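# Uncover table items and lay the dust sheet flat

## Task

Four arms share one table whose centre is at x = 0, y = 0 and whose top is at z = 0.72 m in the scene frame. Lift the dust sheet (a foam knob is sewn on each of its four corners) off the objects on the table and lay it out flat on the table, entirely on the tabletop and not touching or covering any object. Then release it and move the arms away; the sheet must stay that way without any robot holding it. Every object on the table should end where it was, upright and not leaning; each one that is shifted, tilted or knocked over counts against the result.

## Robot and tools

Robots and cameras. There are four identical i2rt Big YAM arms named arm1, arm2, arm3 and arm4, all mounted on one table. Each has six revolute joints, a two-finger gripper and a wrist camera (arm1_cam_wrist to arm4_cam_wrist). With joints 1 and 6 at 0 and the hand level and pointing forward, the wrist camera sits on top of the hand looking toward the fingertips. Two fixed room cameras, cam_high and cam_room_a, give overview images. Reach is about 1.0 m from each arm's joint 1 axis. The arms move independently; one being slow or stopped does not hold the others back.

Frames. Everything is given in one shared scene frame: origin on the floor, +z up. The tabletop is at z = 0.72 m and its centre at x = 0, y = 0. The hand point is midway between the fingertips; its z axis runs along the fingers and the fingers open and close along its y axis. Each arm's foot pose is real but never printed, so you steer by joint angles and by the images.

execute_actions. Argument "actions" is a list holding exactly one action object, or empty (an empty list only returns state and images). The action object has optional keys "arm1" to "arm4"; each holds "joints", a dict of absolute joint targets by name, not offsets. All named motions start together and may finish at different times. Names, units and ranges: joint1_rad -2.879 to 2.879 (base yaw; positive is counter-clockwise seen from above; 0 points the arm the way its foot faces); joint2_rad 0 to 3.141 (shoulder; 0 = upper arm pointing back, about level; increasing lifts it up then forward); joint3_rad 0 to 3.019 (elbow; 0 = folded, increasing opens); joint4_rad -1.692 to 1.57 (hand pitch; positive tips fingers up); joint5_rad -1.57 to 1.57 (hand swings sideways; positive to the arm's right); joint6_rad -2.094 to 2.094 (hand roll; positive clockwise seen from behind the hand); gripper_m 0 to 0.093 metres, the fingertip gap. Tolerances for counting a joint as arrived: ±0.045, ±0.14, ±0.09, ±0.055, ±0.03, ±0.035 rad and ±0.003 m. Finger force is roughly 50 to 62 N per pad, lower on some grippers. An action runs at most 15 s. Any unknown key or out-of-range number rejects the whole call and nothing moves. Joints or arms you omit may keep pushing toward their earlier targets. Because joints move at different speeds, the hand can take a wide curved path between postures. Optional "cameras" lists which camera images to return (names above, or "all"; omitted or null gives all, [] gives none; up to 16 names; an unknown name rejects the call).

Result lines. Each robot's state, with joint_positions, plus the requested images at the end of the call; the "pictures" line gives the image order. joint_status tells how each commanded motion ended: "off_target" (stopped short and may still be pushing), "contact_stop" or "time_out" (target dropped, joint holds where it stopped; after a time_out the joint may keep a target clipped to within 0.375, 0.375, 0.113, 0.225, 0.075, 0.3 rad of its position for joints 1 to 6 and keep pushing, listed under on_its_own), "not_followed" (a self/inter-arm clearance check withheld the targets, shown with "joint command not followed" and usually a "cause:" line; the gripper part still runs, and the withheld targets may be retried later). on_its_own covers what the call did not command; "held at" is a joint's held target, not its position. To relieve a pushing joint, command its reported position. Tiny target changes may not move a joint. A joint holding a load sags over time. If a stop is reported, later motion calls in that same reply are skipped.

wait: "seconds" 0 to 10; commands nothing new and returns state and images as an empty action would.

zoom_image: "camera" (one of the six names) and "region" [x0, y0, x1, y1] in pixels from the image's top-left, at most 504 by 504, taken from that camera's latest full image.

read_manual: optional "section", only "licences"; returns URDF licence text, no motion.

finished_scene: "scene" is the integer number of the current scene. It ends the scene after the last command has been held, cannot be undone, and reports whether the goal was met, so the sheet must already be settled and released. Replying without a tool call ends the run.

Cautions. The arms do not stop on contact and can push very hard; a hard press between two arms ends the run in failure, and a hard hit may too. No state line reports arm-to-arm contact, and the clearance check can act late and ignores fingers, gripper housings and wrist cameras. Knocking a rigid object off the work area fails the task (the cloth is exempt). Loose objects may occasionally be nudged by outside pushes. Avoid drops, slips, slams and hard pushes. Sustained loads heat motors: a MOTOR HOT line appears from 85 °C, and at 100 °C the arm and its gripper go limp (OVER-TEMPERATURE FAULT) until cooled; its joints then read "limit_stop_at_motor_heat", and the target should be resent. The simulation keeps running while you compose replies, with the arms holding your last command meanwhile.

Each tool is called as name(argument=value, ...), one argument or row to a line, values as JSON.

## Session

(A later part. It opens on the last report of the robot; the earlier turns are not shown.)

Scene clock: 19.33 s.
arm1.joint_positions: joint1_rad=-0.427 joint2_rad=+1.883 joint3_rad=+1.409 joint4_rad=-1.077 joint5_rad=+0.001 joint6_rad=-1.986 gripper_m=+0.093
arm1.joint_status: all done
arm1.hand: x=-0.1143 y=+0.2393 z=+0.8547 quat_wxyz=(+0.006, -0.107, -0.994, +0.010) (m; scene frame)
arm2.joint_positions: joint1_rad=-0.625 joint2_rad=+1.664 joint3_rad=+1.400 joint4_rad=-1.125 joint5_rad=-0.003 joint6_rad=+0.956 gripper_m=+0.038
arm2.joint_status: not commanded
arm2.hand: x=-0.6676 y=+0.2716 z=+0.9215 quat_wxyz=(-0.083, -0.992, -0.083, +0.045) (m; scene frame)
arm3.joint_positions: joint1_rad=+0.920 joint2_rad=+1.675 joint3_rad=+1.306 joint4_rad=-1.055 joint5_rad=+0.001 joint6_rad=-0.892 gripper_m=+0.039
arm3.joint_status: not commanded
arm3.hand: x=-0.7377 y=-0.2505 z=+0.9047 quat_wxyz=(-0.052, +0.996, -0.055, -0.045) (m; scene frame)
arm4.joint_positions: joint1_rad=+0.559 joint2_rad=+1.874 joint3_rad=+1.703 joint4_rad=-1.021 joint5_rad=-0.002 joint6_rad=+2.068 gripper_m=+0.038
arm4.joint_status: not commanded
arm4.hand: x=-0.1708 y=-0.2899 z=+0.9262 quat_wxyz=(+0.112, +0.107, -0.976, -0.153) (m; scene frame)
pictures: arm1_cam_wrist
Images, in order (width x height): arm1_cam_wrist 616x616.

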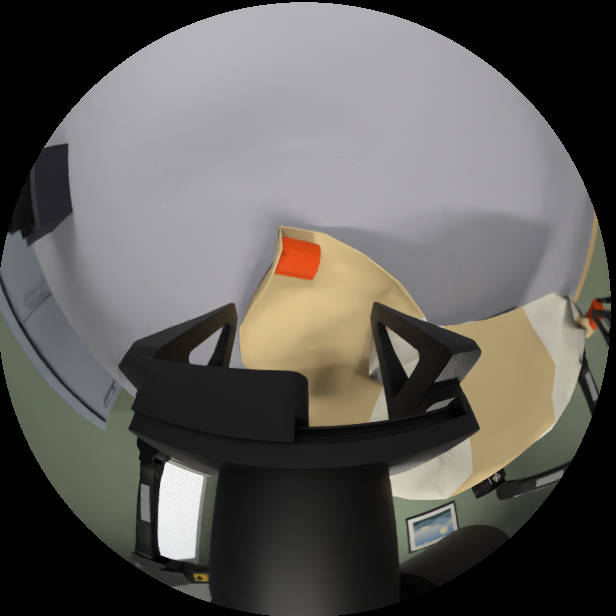

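execute_actions(
  actions=[
    {"arm1":{"joints":{"joint6_rad":-0.3}}},
  ],
  cameras=[],
)

execute_actions(
  actions=[
    {"arm1":{"joints":{"joint2_rad":2.04,"joint3_rad":1.33,"joint4_rad":-0.84}}},
  ],
  cameras=["arm1_cam_wrist"],
)

execute_actions(
  actions=[
    {"arm1":{"joints":{"gripper_m":0.015}}},
  ],
  cameras=["arm1_cam_wrist"],
)

Scene clock: 24.73 s.
arm1.joint_positions: joint1_rad=-0.427 joint2_rad=+1.883 joint3_rad=+1.409 joint4_rad=-1.077 joint5_rad=+0.001 joint6_rad=-0.314 gripper_m=+0.093
arm1.joint_status: all done
arm1.hand: x=-0.1143 y=+0.2393 z=+0.8547 quat_wxyz=(-0.004, -0.810, -0.587, +0.011) (m; scene frame)
arm2.joint_positions: joint1_rad=-0.625 joint2_rad=+1.664 joint3_rad=+1.400 joint4_rad=-1.125 joint5_rad=-0.003 joint6_rad=+0.956 gripper_m=+0.038
arm2.joint_status: not commanded
arm2.hand: x=-0.6676 y=+0.2716 z=+0.9215 quat_wxyz=(-0.083, -0.992, -0.083, +0.045) (m; scene frame)
arm3.joint_positions: joint1_rad=+0.920 joint2_rad=+1.675 joint3_rad=+1.306 joint4_rad=-1.055 joint5_rad=+0.001 joint6_rad=-0.892 gripper_m=+0.039
arm3.joint_status: not commanded
arm3.hand: x=-0.7377 y=-0.2505 z=+0.9047 quat_wxyz=(-0.052, +0.996, -0.055, -0.045) (m; scene frame)
arm4.joint_positions: joint1_rad=+0.559 joint2_rad=+1.874 joint3_rad=+1.703 joint4_rad=-1.021 joint5_rad=-0.002 joint6_rad=+2.068 gripper_m=+0.038
arm4.joint_status: not commanded
arm4.hand: x=-0.1708 y=-0.2899 z=+0.9262 quat_wxyz=(+0.112, +0.107, -0.976, -0.153) (m; scene frame)
pictures: none
No camera images: the call's "cameras" was empty. Leave "cameras" out to get every camera's image.

Scene clock: 25.80 s.
arm1.joint_positions: joint1_rad=-0.427 joint2_rad=+2.048 joint3_rad=+1.320 joint4_rad=-0.854 joint5_rad=+0.001 joint6_rad=-0.314 gripper_m=+0.093
arm1.joint_status: all done
arm1.hand: x=-0.1089 y=+0.2465 z=+0.7404 quat_wxyz=(+0.001, -0.810, -0.587, -0.004) (m; scene frame)
arm2.joint_positions: joint1_rad=-0.625 joint2_rad=+1.664 joint3_rad=+1.400 joint4_rad=-1.125 joint5_rad=-0.003 joint6_rad=+0.956 gripper_m=+0.038
arm2.joint_status: not commanded
arm2.hand: x=-0.6676 y=+0.2716 z=+0.9215 quat_wxyz=(-0.083, -0.992, -0.083, +0.045) (m; scene frame)
arm3.joint_positions: joint1_rad=+0.920 joint2_rad=+1.675 joint3_rad=+1.306 joint4_rad=-1.055 joint5_rad=+0.001 joint6_rad=-0.892 gripper_m=+0.039
arm3.joint_status: not commanded
arm3.hand: x=-0.7377 y=-0.2505 z=+0.9047 quat_wxyz=(-0.052, +0.996, -0.055, -0.045) (m; scene frame)
arm4.joint_positions: joint1_rad=+0.559 joint2_rad=+1.874 joint3_rad=+1.703 joint4_rad=-1.021 joint5_rad=-0.002 joint6_rad=+2.068 gripper_m=+0.038
arm4.joint_status: not commanded
arm4.hand: x=-0.1708 y=-0.2899 z=+0.9262 quat_wxyz=(+0.112, +0.107, -0.976, -0.153) (m; scene frame)
pictures: arm1_cam_wrist
Images, in order (width x height): arm1_cam_wrist 616x616.

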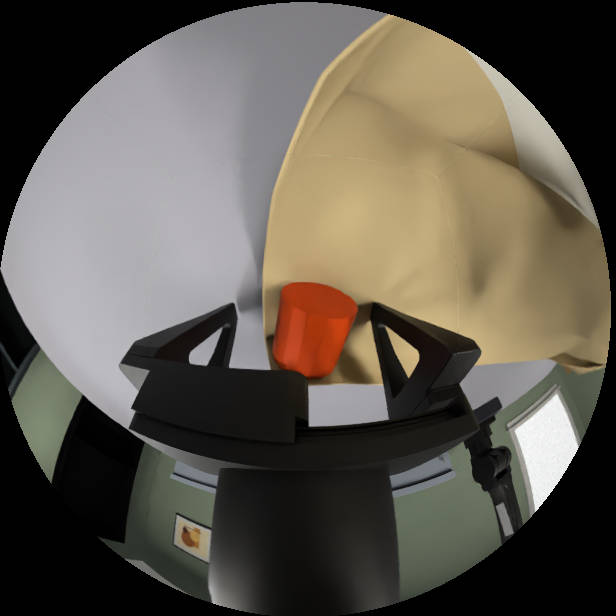

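Scene clock: 26.47 s.
arm1.joint_positions: joint1_rad=-0.427 joint2_rad=+2.048 joint3_rad=+1.320 joint4_rad=-0.854 joint5_rad=+0.001 joint6_rad=-0.313 gripper_m=+0.038
arm1.joint_status: gripper_m off_target (ended at +0.038, target +0.015)
arm1.hand: x=-0.1089 y=+0.2465 z=+0.7404 quat_wxyz=(+0.001, -0.810, -0.587, -0.004) (m; scene frame)
arm2.joint_positions: joint1_rad=-0.625 joint2_rad=+1.664 joint3_rad=+1.400 joint4_rad=-1.125 joint5_rad=-0.003 joint6_rad=+0.956 gripper_m=+0.038
arm2.joint_status: not commanded
arm2.hand: x=-0.6676 y=+0.2716 z=+0.9215 quat_wxyz=(-0.083, -0.992, -0.083, +0.045) (m; scene frame)
arm3.joint_positions: joint1_rad=+0.920 joint2_rad=+1.675 joint3_rad=+1.306 joint4_rad=-1.055 joint5_rad=+0.001 joint6_rad=-0.892 gripper_m=+0.039
arm3.joint_status: not commanded
arm3.hand: x=-0.7377 y=-0.2505 z=+0.9047 quat_wxyz=(-0.052, +0.996, -0.055, -0.045) (m; scene frame)
arm4.joint_positions: joint1_rad=+0.559 joint2_rad=+1.874 joint3_rad=+1.703 joint4_rad=-1.021 joint5_rad=-0.002 joint6_rad=+2.068 gripper_m=+0.038
arm4.joint_status: not commanded
arm4.hand: x=-0.1708 y=-0.2899 z=+0.9262 quat_wxyz=(+0.112, +0.107, -0.976, -0.153) (m; scene frame)
pictures: arm1_cam_wrist
Images, in order (width x height): arm1_cam_wrist 616x616.

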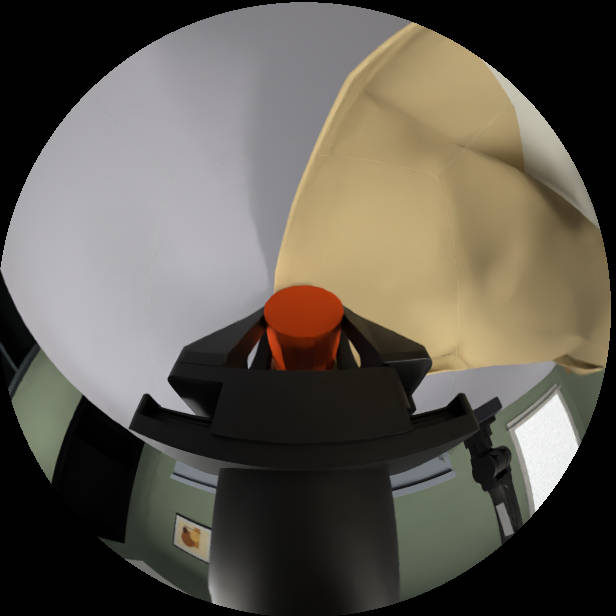

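execute_actions(
  actions=[
    {"arm1":{"joints":{"joint2_rad":1.73,"joint3_rad":1.4,"joint4_rad":-1.1}}},
  ],
  cameras=[],
)

execute_actions(
  actions=[
    {"arm1":{"joints":{"joint1_rad":-0.487,"joint2_rad":1.547,"joint3_rad":1.73,"joint4_rad":-1.367}},"arm2":{"joints":{"joint1_rad":-0.675,"joint2_rad":1.576,"joint3_rad":1.88,"joint4_rad":-1.489}},"arm3":{"joints":{"joint2_rad":1.356,"joint3_rad":1.58,"joint4_rad":-1.406}},"arm4":{"joints":{"joint1_rad":0.51,"joint2_rad":1.92,"joint3_rad":2.41,"joint4_rad":-1.665}}},
  ],
  cameras=["cam_high","cam_room_a"],
)

Scene clock: 28.40 s.
arm1.joint_positions: joint1_rad=-0.427 joint2_rad=+1.705 joint3_rad=+1.380 joint4_rad=-1.086 joint5_rad=+0.001 joint6_rad=-0.313 gripper_m=+0.038
arm1.joint_status: all done
arm1.hand: x=-0.1103 y=+0.2450 z=+0.9365 quat_wxyz=(-0.025, -0.807, -0.585, +0.077) (m; scene frame)
arm2.joint_positions: joint1_rad=-0.625 joint2_rad=+1.664 joint3_rad=+1.400 joint4_rad=-1.125 joint5_rad=-0.003 joint6_rad=+0.956 gripper_m=+0.038
arm2.joint_status: not commanded
arm2.hand: x=-0.6676 y=+0.2716 z=+0.9215 quat_wxyz=(-0.083, -0.992, -0.083, +0.045) (m; scene frame)
arm3.joint_positions: joint1_rad=+0.920 joint2_rad=+1.675 joint3_rad=+1.306 joint4_rad=-1.055 joint5_rad=+0.001 joint6_rad=-0.892 gripper_m=+0.039
arm3.joint_status: not commanded
arm3.hand: x=-0.7377 y=-0.2505 z=+0.9047 quat_wxyz=(-0.052, +0.996, -0.055, -0.045) (m; scene frame)
arm4.joint_positions: joint1_rad=+0.559 joint2_rad=+1.874 joint3_rad=+1.703 joint4_rad=-1.021 joint5_rad=-0.002 joint6_rad=+2.068 gripper_m=+0.038
arm4.joint_status: not commanded
arm4.hand: x=-0.1708 y=-0.2899 z=+0.9262 quat_wxyz=(+0.112, +0.107, -0.976, -0.153) (m; scene frame)
pictures: none
No camera images: the call's "cameras" was empty. Leave "cameras" out to get every camera's image.

Scene clock: 30.03 s.
arm1.joint_positions: joint1_rad=-0.495 joint2_rad=+1.527 joint3_rad=+1.709 joint4_rad=-1.353 joint5_rad=+0.001 joint6_rad=-0.313 gripper_m=+0.038
arm1.joint_status: all done
arm1.hand: x=-0.1412 y=+0.2654 z=+1.1591 quat_wxyz=(-0.055, -0.813, -0.547, +0.192) (m; scene frame)
arm2.joint_positions: joint1_rad=-0.678 joint2_rad=+1.558 joint3_rad=+1.853 joint4_rad=-1.472 joint5_rad=-0.003 joint6_rad=+0.956 gripper_m=+0.038
arm2.joint_status: all done
arm2.hand: x=-0.6963 y=+0.2802 z=+1.1556 quat_wxyz=(-0.170, -0.979, -0.056, +0.102) (m; scene frame)
arm3.joint_positions: joint1_rad=+0.920 joint2_rad=+1.365 joint3_rad=+1.570 joint4_rad=-1.392 joint5_rad=+0.001 joint6_rad=-0.892 gripper_m=+0.039
arm3.joint_status: all done
arm3.hand: x=-0.7124 y=-0.2836 z=+1.1509 quat_wxyz=(-0.147, +0.981, -0.055, -0.114) (m; scene frame)
arm4.joint_positions: joint1_rad=+0.514 joint2_rad=+1.918 joint3_rad=+2.370 joint4_rad=-1.656 joint5_rad=-0.002 joint6_rad=+2.068 gripper_m=+0.038
arm4.joint_status: all done
arm4.hand: x=-0.1334 y=-0.2860 z=+1.1484 quat_wxyz=(+0.106, +0.085, -0.979, -0.150) (m; scene frame)
pictures: cam_high, cam_room_a
Images, in order (width x height): cam_high 504x504, cam_room_a 504x504.

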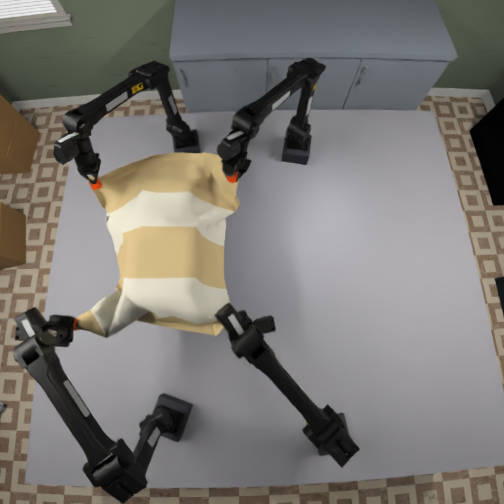

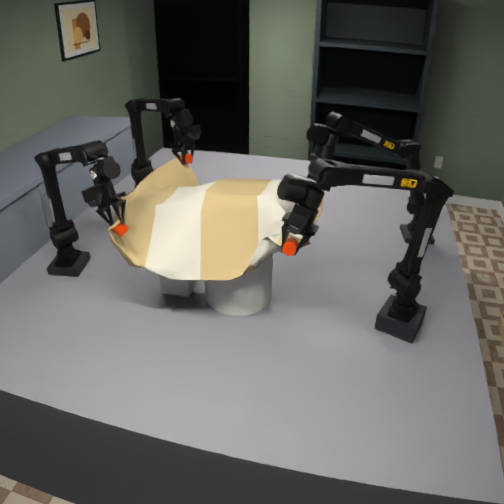

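execute_actions(
  actions=[
    {"arm1":{"joints":{"joint1_rad":-0.607,"joint2_rad":1.313,"joint3_rad":1.57,"joint4_rad":-1.437}},"arm2":{"joints":{"joint1_rad":-0.803,"joint2_rad":1.423,"joint3_rad":1.8,"joint4_rad":-1.555}},"arm3":{"joints":{"joint1_rad":1.045,"joint2_rad":1.22,"joint3_rad":1.54,"joint4_rad":-1.502}},"arm4":{"joints":{"joint1_rad":0.585,"joint2_rad":1.70,"joint3_rad":2.185,"joint4_rad":-1.65}}},
  ],
  cameras=["cam_high","cam_room_a"],
)

Scene clock: 32.27 s.
arm1.joint_positions: joint1_rad=-0.612 joint2_rad=+1.301 joint3_rad=+1.559 joint4_rad=-1.424 joint5_rad=+0.001 joint6_rad=-0.313 gripper_m=+0.038
arm1.joint_status: all done
arm1.hand: x=-0.1208 y=+0.3724 z=+1.1896 quat_wxyz=(-0.045, -0.843, -0.499, +0.197) (m; scene frame)
arm2.joint_positions: joint1_rad=-0.805 joint2_rad=+1.408 joint3_rad=+1.797 joint4_rad=-1.538 joint5_rad=-0.003 joint6_rad=+0.956 gripper_m=+0.038
arm2.joint_status: all done
arm2.hand: x=-0.7179 y=+0.3686 z=+1.1966 quat_wxyz=(-0.174, -0.977, +0.007, +0.120) (m; scene frame)
arm3.joint_positions: joint1_rad=+1.046 joint2_rad=+1.218 joint3_rad=+1.535 joint4_rad=-1.487 joint5_rad=-0.001 joint6_rad=-0.893 gripper_m=+0.039
arm3.joint_status: all done
arm3.hand: x=-0.7199 y=-0.3673 z=+1.1898 quat_wxyz=(-0.146, +0.981, +0.007, -0.130) (m; scene frame)
arm4.joint_positions: joint1_rad=+0.588 joint2_rad=+1.699 joint3_rad=+2.181 joint4_rad=-1.654 joint5_rad=+0.001 joint6_rad=+2.068 gripper_m=+0.038
arm4.joint_status: all done
arm4.hand: x=-0.1175 y=-0.3715 z=+1.1959 quat_wxyz=(+0.119, +0.120, -0.972, -0.160) (m; scene frame)
pictures: cam_high, cam_room_a
Images, in order (width x height): cam_high 504x504, cam_room_a 504x504.

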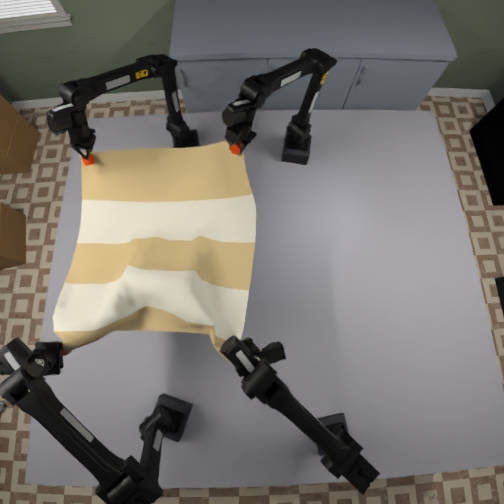

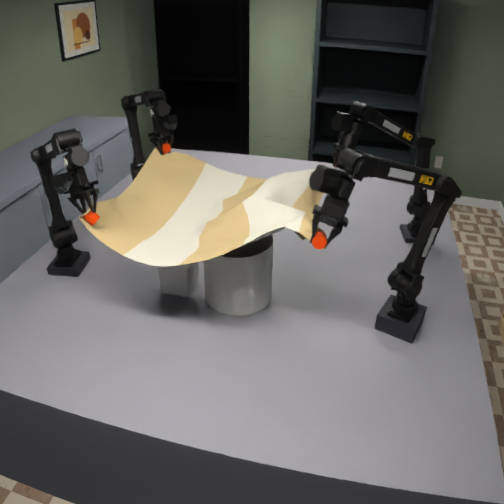

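execute_actions(
  actions=[
    {"arm1":{"joints":{"joint1_rad":-0.366,"joint2_rad":0.911,"joint3_rad":1.30,"joint4_rad":-1.481,"joint6_rad":-0.1}},"arm2":{"joints":{"joint1_rad":-0.622,"joint2_rad":1.112,"joint3_rad":1.545,"joint4_rad":-1.525,"joint6_rad":1.3}},"arm3":{"joints":{"joint1_rad":0.848,"joint2_rad":0.902,"joint3_rad":1.35,"joint4_rad":-1.539,"joint6_rad":-1.3}},"arm4":{"joints":{"joint1_rad":0.394,"joint2_rad":1.275,"joint3_rad":1.72,"joint4_rad":-1.533}}},
  ],
  cameras=["cam_high","cam_room_a"],
)

Scene clock: 35.80 s.
arm1.joint_positions: joint1_rad=-0.355 joint2_rad=+0.911 joint3_rad=+1.299 joint4_rad=-1.465 joint5_rad=-0.005 joint6_rad=-0.119 gripper_m=+0.038
arm1.joint_status: all done
arm1.hand: x=+0.0432 y=+0.4161 z=+1.2039 quat_wxyz=(-0.109, -0.818, -0.520, +0.221) (m; scene frame)
arm2.joint_positions: joint1_rad=-0.606 joint2_rad=+1.114 joint3_rad=+1.552 joint4_rad=-1.517 joint5_rad=-0.011 joint6_rad=+1.287 gripper_m=+0.038
arm2.joint_status: all done
arm2.hand: x=-0.5905 y=+0.4144 z=+1.2066 quat_wxyz=(-0.234, -0.967, +0.069, +0.079) (m; scene frame)
arm3.joint_positions: joint1_rad=+0.849 joint2_rad=+0.918 joint3_rad=+1.350 joint4_rad=-1.524 joint5_rad=+0.003 joint6_rad=-1.303 gripper_m=+0.039
arm3.joint_status: all done
arm3.hand: x=-0.6009 y=-0.4157 z=+1.2018 quat_wxyz=(-0.214, +0.966, +0.111, -0.092) (m; scene frame)
arm4.joint_positions: joint1_rad=+0.375 joint2_rad=+1.293 joint3_rad=+1.711 joint4_rad=-1.536 joint5_rad=+0.008 joint6_rad=+2.073 gripper_m=+0.038
arm4.joint_status: all done
arm4.hand: x=+0.0475 y=-0.4117 z=+1.1939 quat_wxyz=(+0.112, +0.013, -0.974, -0.195) (m; scene frame)
pictures: cam_high, cam_room_a
Images, in order (width x height): cam_high 504x504, cam_room_a 504x504.

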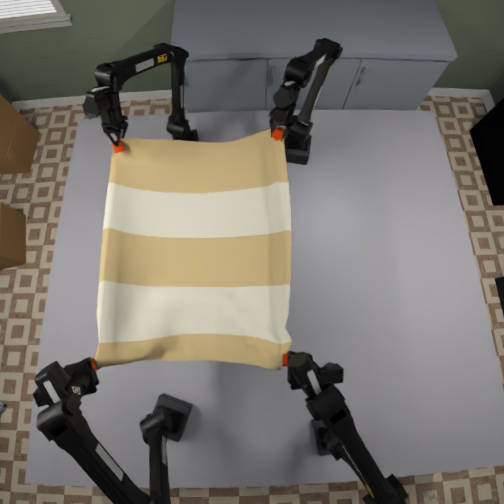

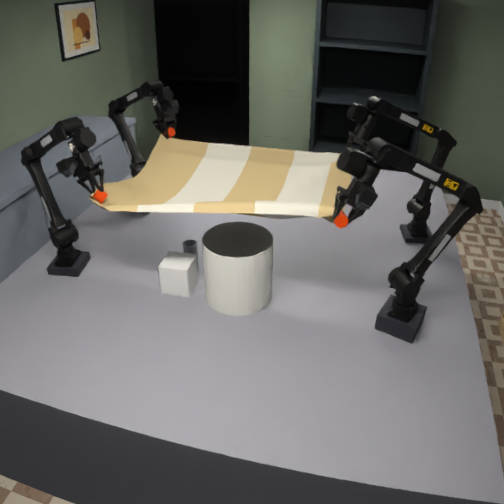

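execute_actions(
  actions=[
    {"arm1":{"joints":{"joint1_rad":0.67,"joint2_rad":0.93,"joint3_rad":1.31,"joint6_rad":0.8}},"arm2":{"joints":{"joint1_rad":0.2,"joint2_rad":1.12,"joint3_rad":1.55,"joint6_rad":2.0}},"arm3":{"joints":{"joint1_rad":-0.17,"joint2_rad":0.94,"joint3_rad":1.37,"joint6_rad":-2.05}},"arm4":{"joints":{"joint1_rad":-0.35,"joint2_rad":1.17,"joint3_rad":1.63,"joint4_rad":-1.558,"joint6_rad":1.7}}},
  ],
  cameras=["cam_high","cam_room_a"],
)

Scene clock: 39.17 s.
arm1.joint_positions: joint1_rad=+0.663 joint2_rad=+0.922 joint3_rad=+1.299 joint4_rad=-1.465 joint5_rad=+0.001 joint6_rad=+0.784 gripper_m=+0.038
arm1.joint_status: all done
arm1.hand: x=+0.3490 y=+0.3983 z=+1.2004 quat_wxyz=(-0.237, -0.788, -0.567, +0.040) (m; scene frame)
arm2.joint_positions: joint1_rad=+0.197 joint2_rad=+1.115 joint3_rad=+1.552 joint4_rad=-1.517 joint5_rad=-0.001 joint6_rad=+1.986 gripper_m=+0.038
arm2.joint_status: all done
arm2.hand: x=-0.2969 y=+0.4065 z=+1.2064 quat_wxyz=(-0.227, -0.969, +0.019, -0.094) (m; scene frame)
arm3.joint_positions: joint1_rad=-0.157 joint2_rad=+0.945 joint3_rad=+1.350 joint4_rad=-1.524 joint5_rad=-0.001 joint6_rad=-2.049 gripper_m=+0.039
arm3.joint_status: all done
arm3.hand: x=-0.3026 y=-0.4110 z=+1.1920 quat_wxyz=(-0.190, +0.976, -0.014, +0.103) (m; scene frame)
arm4.joint_positions: joint1_rad=-0.343 joint2_rad=+1.183 joint3_rad=+1.623 joint4_rad=-1.548 joint5_rad=+0.002 joint6_rad=+1.715 gripper_m=+0.038
arm4.joint_status: all done
arm4.hand: x=+0.3434 y=-0.4017 z=+1.1934 quat_wxyz=(-0.002, -0.161, -0.961, -0.226) (m; scene frame)
pictures: cam_high, cam_room_a
Images, in order (width x height): cam_high 504x504, cam_room_a 504x504.

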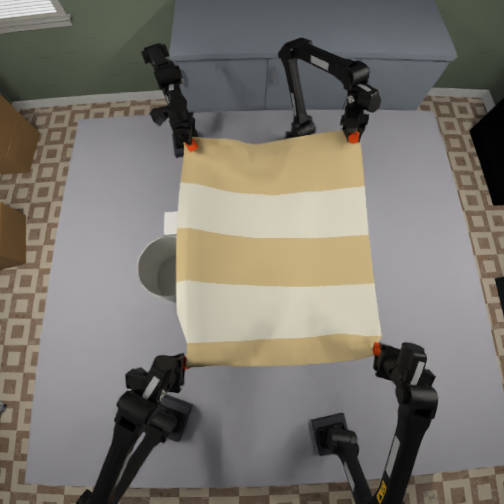

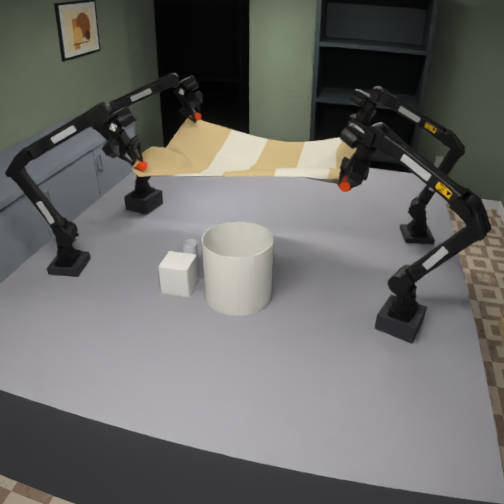

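execute_actions(
  actions=[
    {"arm1":{"joints":{"joint1_rad":0.97,"joint2_rad":1.32,"joint3_rad":1.3,"joint4_rad":-1.2,"joint6_rad":1.1}},"arm2":{"joints":{"joint1_rad":0.48,"joint2_rad":1.43,"joint3_rad":1.52,"joint4_rad":-1.3}},"arm3":{"joints":{"joint1_rad":-0.45,"joint2_rad":1.32,"joint3_rad":1.35,"joint4_rad":-1.26}},"arm4":{"joints":{"joint1_rad":-0.67,"joint2_rad":1.43,"joint3_rad":1.53,"joint4_rad":-1.33,"joint6_rad":1.55}}},
  ],
  cameras=["cam_high"],
)

execute_actions(
  actions=[
    {"arm1":{"joints":{"joint1_rad":1.185,"joint2_rad":1.70,"joint3_rad":1.155,"joint4_rad":-0.815,"joint6_rad":1.3}},"arm2":{"joints":{"joint1_rad":0.69,"joint2_rad":1.755,"joint3_rad":1.335,"joint4_rad":-0.96}},"arm3":{"joints":{"joint1_rad":-0.64,"joint2_rad":1.71,"joint3_rad":1.195,"joint4_rad":-0.875}},"arm4":{"joints":{"joint1_rad":-0.905,"joint2_rad":1.68,"joint3_rad":1.30,"joint4_rad":-0.975}}},
  ],
)

Scene clock: 42.10 s.
arm1.joint_positions: joint1_rad=+0.972 joint2_rad=+1.344 joint3_rad=+1.282 joint4_rad=-1.215 joint5_rad=+0.004 joint6_rad=+1.085 gripper_m=+0.038
arm1.joint_status: all done
arm1.hand: x=+0.5247 y=+0.3540 z=+1.0601 quat_wxyz=(-0.146, -0.801, -0.581, -0.018) (m; scene frame)
arm2.joint_positions: joint1_rad=+0.486 joint2_rad=+1.429 joint3_rad=+1.509 joint4_rad=-1.316 joint5_rad=+0.001 joint6_rad=+1.990 gripper_m=+0.038
arm2.joint_status: all done
arm2.hand: x=-0.1292 y=+0.3655 z=+1.0745 quat_wxyz=(-0.146, -0.978, -0.121, -0.085) (m; scene frame)
arm3.joint_positions: joint1_rad=-0.446 joint2_rad=+1.325 joint3_rad=+1.340 joint4_rad=-1.273 joint5_rad=-0.001 joint6_rad=-2.050 gripper_m=+0.039
arm3.joint_status: all done
arm3.hand: x=-0.1320 y=-0.3699 z=+1.0696 quat_wxyz=(-0.118, +0.977, -0.156, +0.090) (m; scene frame)
arm4.joint_positions: joint1_rad=-0.678 joint2_rad=+1.443 joint3_rad=+1.506 joint4_rad=-1.342 joint5_rad=+0.001 joint6_rad=+1.565 gripper_m=+0.038
arm4.joint_status: all done
arm4.hand: x=+0.5139 y=-0.3647 z=+1.0460 quat_wxyz=(-0.035, -0.252, -0.957, -0.138) (m; scene frame)
pictures: cam_high
Images, in order (width x height): cam_high 504x504.

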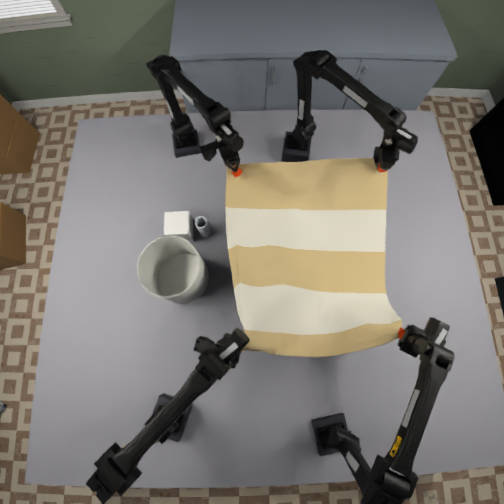

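Scene clock: 43.43 s.
arm1.joint_positions: joint1_rad=+1.187 joint2_rad=+1.724 joint3_rad=+1.137 joint4_rad=-0.832 joint5_rad=+0.004 joint6_rad=+1.284 gripper_m=+0.038
arm1.joint_status: all done
arm1.hand: x=+0.6262 y=+0.4024 z=+0.8440 quat_wxyz=(-0.073, -0.803, -0.592, -0.023) (m; scene frame)
arm2.joint_positions: joint1_rad=+0.683 joint2_rad=+1.751 joint3_rad=+1.331 joint4_rad=-0.966 joint5_rad=+0.006 joint6_rad=+1.991 gripper_m=+0.038
arm2.joint_status: all done
arm2.hand: x=-0.0187 y=+0.3959 z=+0.8544 quat_wxyz=(-0.079, -0.972, -0.217, -0.052) (m; scene frame)
arm3.joint_positions: joint1_rad=-0.632 joint2_rad=+1.715 joint3_rad=+1.192 joint4_rad=-0.883 joint5_rad=-0.008 joint6_rad=-2.060 gripper_m=+0.039
arm3.joint_status: all done
arm3.hand: x=-0.0303 y=-0.4036 z=+0.8454 quat_wxyz=(-0.055, +0.967, -0.242, +0.051) (m; scene frame)
arm4.joint_positions: joint1_rad=-0.917 joint2_rad=+1.694 joint3_rad=+1.272 joint4_rad=-0.988 joint5_rad=+0.000 joint6_rad=+1.564 gripper_m=+0.038
arm4.joint_status: all done
arm4.hand: x=+0.6272 y=-0.4132 z=+0.8407 quat_wxyz=(-0.027, -0.366, -0.927, -0.072) (m; scene frame)
pictures: arm1_cam_wrist, arm2_cam_wrist, arm3_cam_wrist, arm4_cam_wrist, cam_high, cam_room_a
Images, in order (width x height): arm1_cam_wrist 616x616, arm2_cam_wrist 616x616, arm3_cam_wrist 616x616, arm4_cam_wrist 616x616, cam_high 504x504, cam_room_a 504x504.

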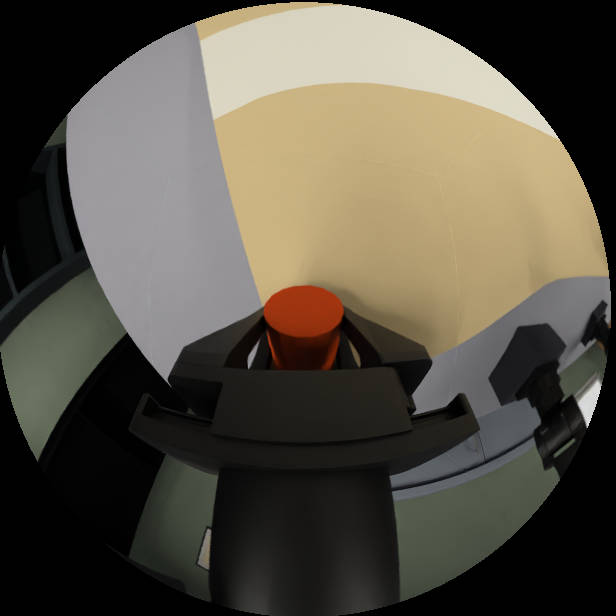

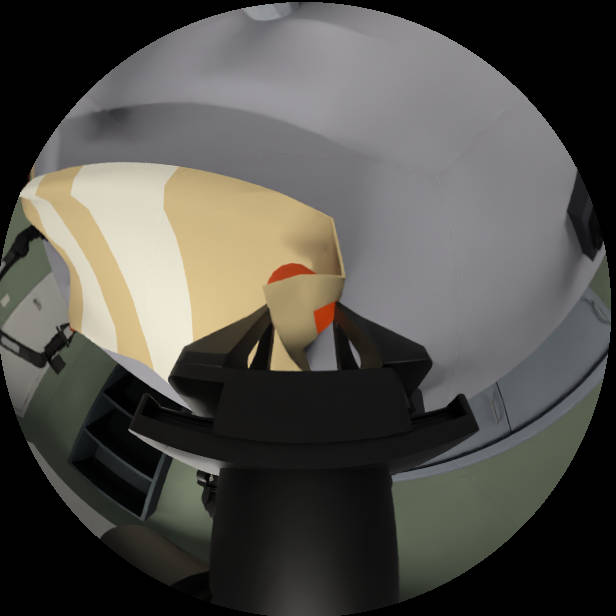

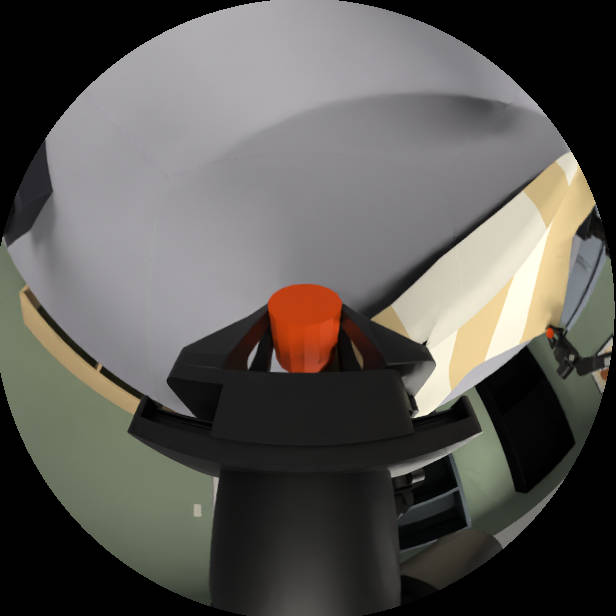

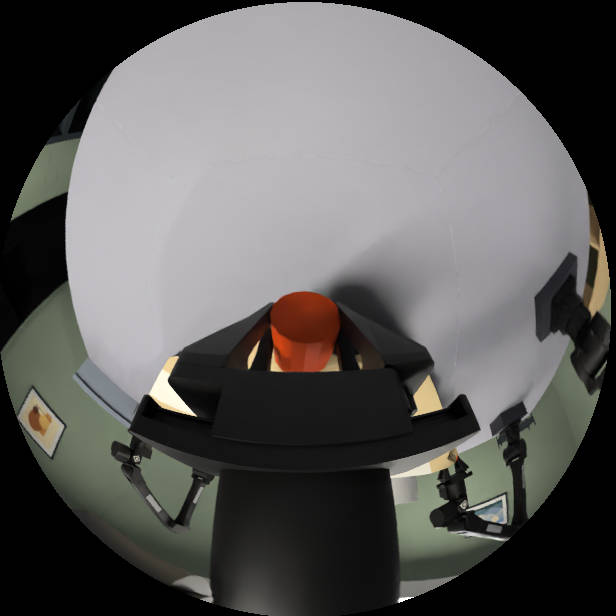

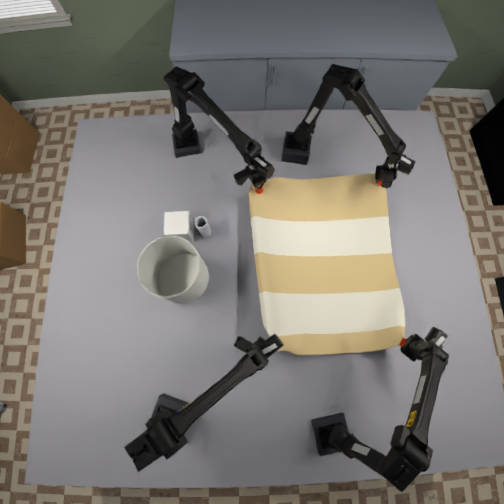

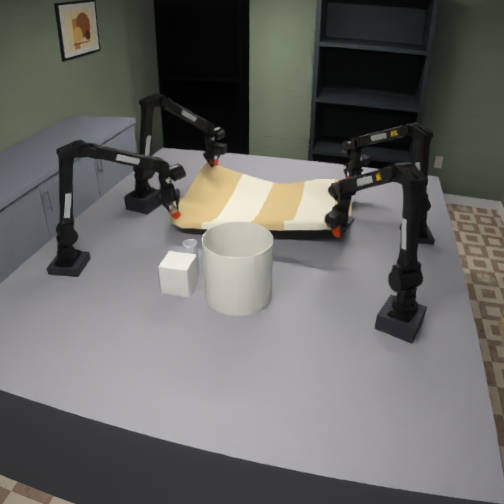

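execute_actions(
  actions=[
    {"arm1":{"joints":{"joint2_rad":1.86,"joint3_rad":1.075,"joint4_rad":-0.59}},"arm2":{"joints":{"joint1_rad":0.715,"joint2_rad":1.815,"joint3_rad":1.17,"joint4_rad":-0.745,"joint6_rad":0.4}},"arm3":{"joints":{"joint1_rad":-0.68,"joint2_rad":1.785,"joint3_rad":1.015,"joint4_rad":-0.615}},"arm4":{"joints":{"joint1_rad":-0.97,"joint2_rad":1.785,"joint3_rad":1.165,"joint4_rad":-0.75}}},
  ],
  cameras=["arm2_cam_wrist"],
)

execute_actions(
  actions=[
    {"arm1":{"joints":{"gripper_m":0.09}},"arm2":{"joints":{"gripper_m":0.09}},"arm3":{"joints":{"gripper_m":0.09}},"arm4":{"joints":{"gripper_m":0.09}}},
  ],
  cameras=[],
)

execute_actions(
  actions=[
    {"arm1":{"joints":{"joint2_rad":0.9}},"arm2":{"joints":{"joint2_rad":0.9}},"arm3":{"joints":{"joint2_rad":0.7}},"arm4":{"joints":{"joint2_rad":0.8}}},
  ],
)

Scene clock: 47.20 s.
arm1.joint_positions: joint1_rad=+1.187 joint2_rad=+1.863 joint3_rad=+1.066 joint4_rad=-0.608 joint5_rad=+0.004 joint6_rad=+1.285 gripper_m=+0.038
arm1.joint_status: all done
arm1.hand: x=+0.6275 y=+0.4013 z=+0.7621 quat_wxyz=(-0.080, -0.802, -0.591, -0.026) (m; scene frame)
arm2.joint_positions: joint1_rad=+0.704 joint2_rad=+1.788 joint3_rad=+1.181 joint4_rad=-0.748 joint5_rad=+0.007 joint6_rad=+0.411 gripper_m=+0.037
arm2.joint_status: all done
arm2.hand: x=-0.0219 y=+0.4133 z=+0.7891 quat_wxyz=(-0.109, -0.520, -0.847, +0.021) (m; scene frame)
arm3.joint_positions: joint1_rad=-0.658 joint2_rad=+1.792 joint3_rad=+1.020 joint4_rad=-0.619 joint5_rad=-0.007 joint6_rad=-2.065 gripper_m=+0.039
arm3.joint_status: all done
arm3.hand: x=-0.0448 y=-0.4298 z=+0.7609 quat_wxyz=(-0.060, +0.964, -0.252, +0.058) (m; scene frame)
arm4.joint_positions: joint1_rad=-0.966 joint2_rad=+1.805 joint3_rad=+1.151 joint4_rad=-0.764 joint5_rad=+0.001 joint6_rad=+1.564 gripper_m=+0.038
arm4.joint_status: all done
arm4.hand: x=+0.6395 y=-0.4368 z=+0.7496 quat_wxyz=(-0.028, -0.389, -0.919, -0.067) (m; scene frame)
pictures: arm2_cam_wrist
Images, in order (width x height): arm2_cam_wrist 616x616.

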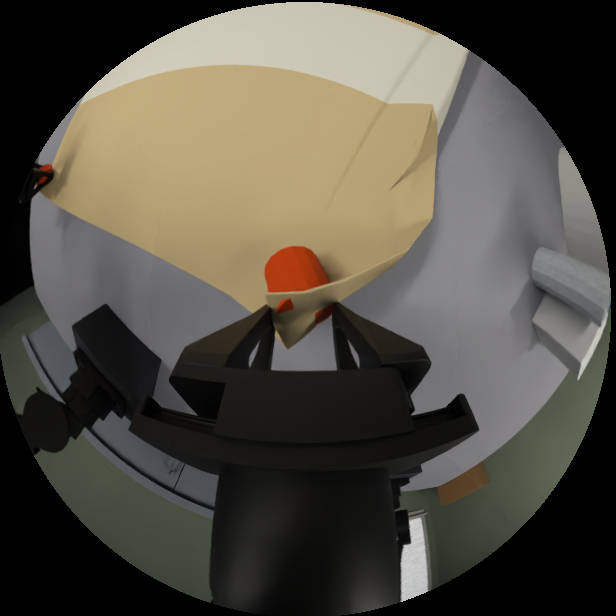

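Scene clock: 47.87 s.
arm1.joint_positions: joint1_rad=+1.187 joint2_rad=+1.863 joint3_rad=+1.066 joint4_rad=-0.608 joint5_rad=+0.004 joint6_rad=+1.286 gripper_m=+0.090
arm1.joint_status: all done
arm1.hand: x=+0.6275 y=+0.4014 z=+0.7621 quat_wxyz=(-0.080, -0.803, -0.591, -0.026) (m; scene frame)
arm2.joint_positions: joint1_rad=+0.707 joint2_rad=+1.788 joint3_rad=+1.181 joint4_rad=-0.748 joint5_rad=+0.005 joint6_rad=+0.410 gripper_m=+0.090
arm2.joint_status: all done
arm2.hand: x=-0.0207 y=+0.4148 z=+0.7888 quat_wxyz=(-0.109, -0.518, -0.848, +0.020) (m; scene frame)
arm3.joint_positions: joint1_rad=-0.667 joint2_rad=+1.792 joint3_rad=+1.020 joint4_rad=-0.619 joint5_rad=-0.003 joint6_rad=-2.060 gripper_m=+0.090
arm3.joint_status: all done
arm3.hand: x=-0.0421 y=-0.4341 z=+0.7609 quat_wxyz=(-0.059, +0.962, -0.260, +0.059) (m; scene frame)
arm4.joint_positions: joint1_rad=-0.966 joint2_rad=+1.805 joint3_rad=+1.151 joint4_rad=-0.764 joint5_rad=+0.001 joint6_rad=+1.564 gripper_m=+0.090
arm4.joint_status: all done
arm4.hand: x=+0.6395 y=-0.4368 z=+0.7496 quat_wxyz=(-0.028, -0.389, -0.919, -0.067) (m; scene frame)
pictures: none
No camera images: the call's "cameras" was empty. Leave "cameras" out to get every camera's image.

Scene clock: 49.57 s.
arm1.joint_positions: joint1_rad=+1.187 joint2_rad=+0.888 joint3_rad=+1.066 joint4_rad=-0.603 joint5_rad=+0.004 joint6_rad=+1.287 gripper_m=+0.090
arm1.joint_status: all done
arm1.hand: x=+0.5709 y=+0.4403 z=+1.2374 quat_wxyz=(-0.510, -0.677, -0.497, -0.184) (m; scene frame)
arm2.joint_positions: joint1_rad=+0.707 joint2_rad=+0.889 joint3_rad=+1.163 joint4_rad=-0.748 joint5_rad=+0.004 joint6_rad=+0.409 gripper_m=+0.090
arm2.joint_status: all done
arm2.hand: x=-0.1090 y=+0.4900 z=+1.2196 quat_wxyz=(-0.518, -0.443, -0.727, +0.076) (m; scene frame)
arm3.joint_positions: joint1_rad=-0.667 joint2_rad=+0.693 joint3_rad=+1.012 joint4_rad=-0.619 joint5_rad=-0.002 joint6_rad=-2.058 gripper_m=+0.090
arm3.joint_status: all done
arm3.hand: x=-0.1386 y=-0.4884 z=+1.2571 quat_wxyz=(-0.427, +0.782, -0.208, +0.404) (m; scene frame)
arm4.joint_positions: joint1_rad=-0.966 joint2_rad=+0.793 joint3_rad=+1.151 joint4_rad=-0.761 joint5_rad=+0.001 joint6_rad=+1.564 gripper_m=+0.090
arm4.joint_status: all done
arm4.hand: x=+0.5511 y=-0.5233 z=+1.2279 quat_wxyz=(-0.216, -0.327, -0.770, -0.503) (m; scene frame)
pictures: arm1_cam_wrist, arm2_cam_wrist, arm3_cam_wrist, arm4_cam_wrist, cam_high, cam_room_a
Images, in order (width x height): arm1_cam_wrist 616x616, arm2_cam_wrist 616x616, arm3_cam_wrist 616x616, arm4_cam_wrist 616x616, cam_high 504x504, cam_room_a 504x504.

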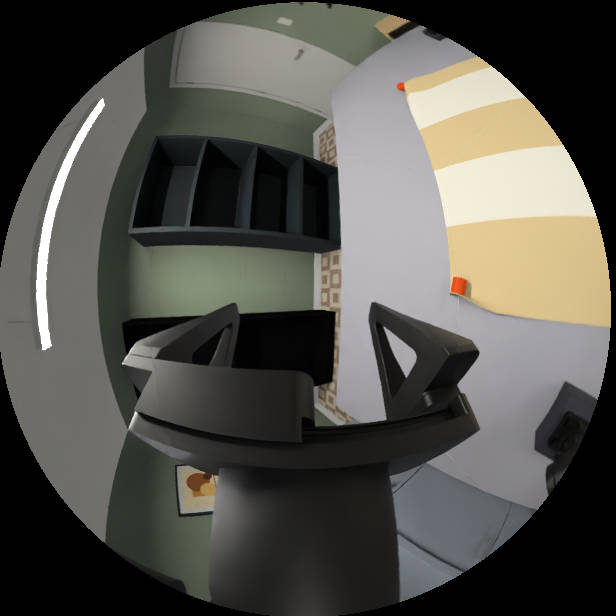

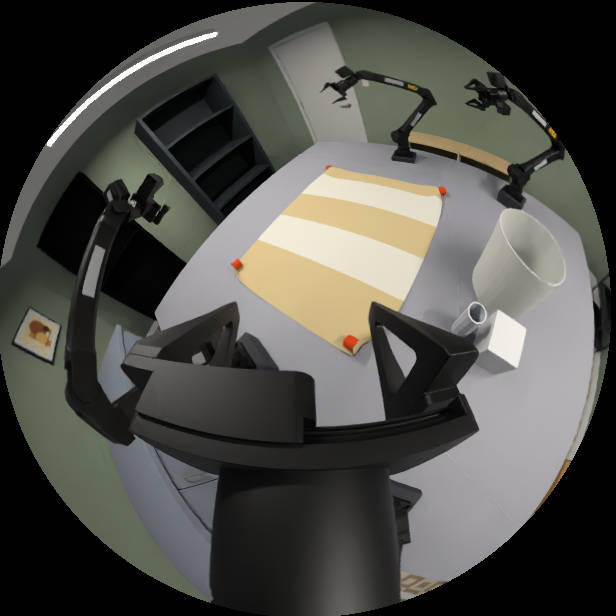

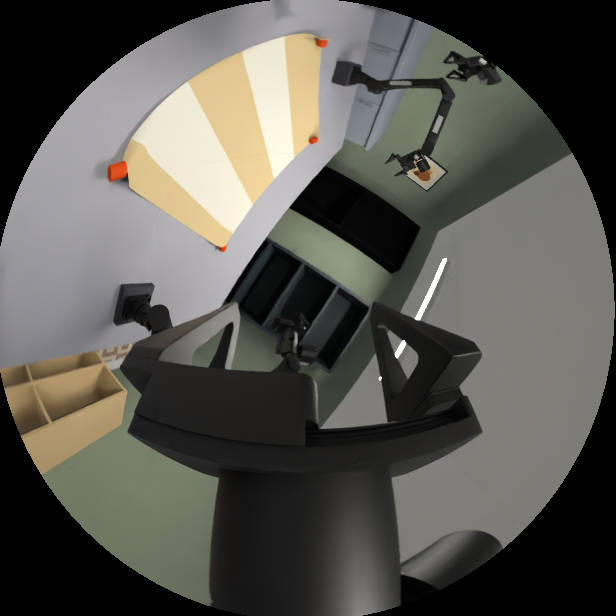

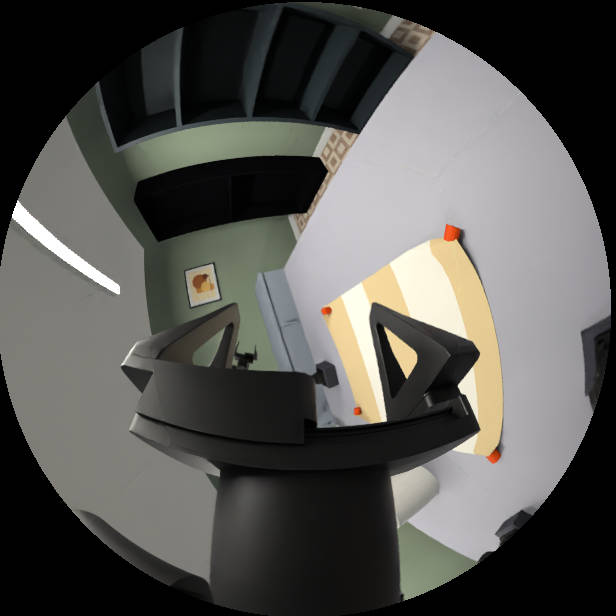

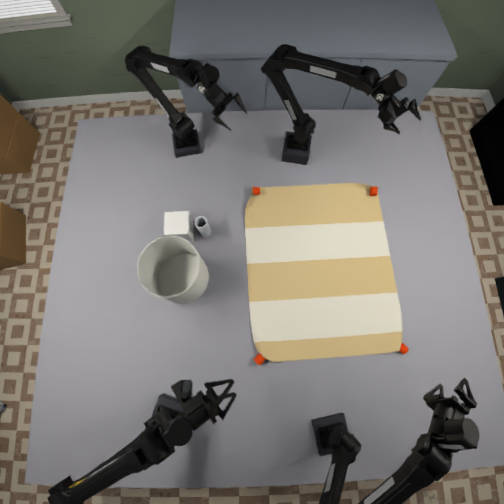

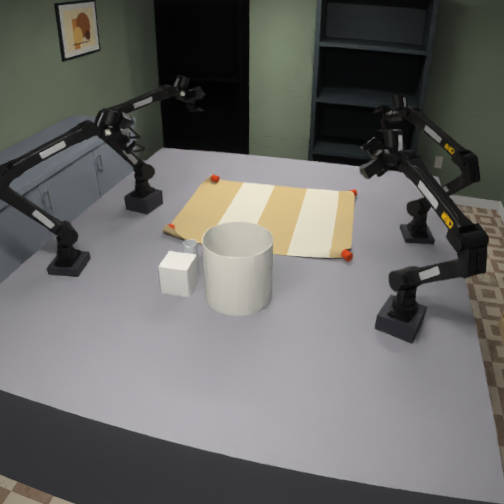

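zoom_image(
  camera="cam_high",
  region=[220,165,430,385],
)

Region (220, 165, 430, 385) of cam_high's 504x504 image, scaled by 2.291, with more detail than that image has; it fills the left 481 columns of this view, and the rest is white.

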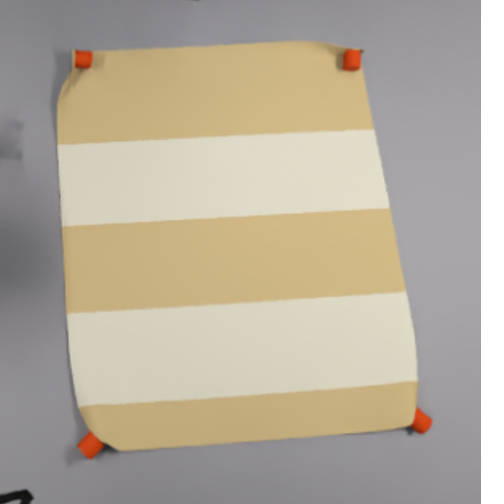

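Comparable to the accepted result in scene 1.

finished_scene(
  scene=2,
)

The scene is finished: the task was done.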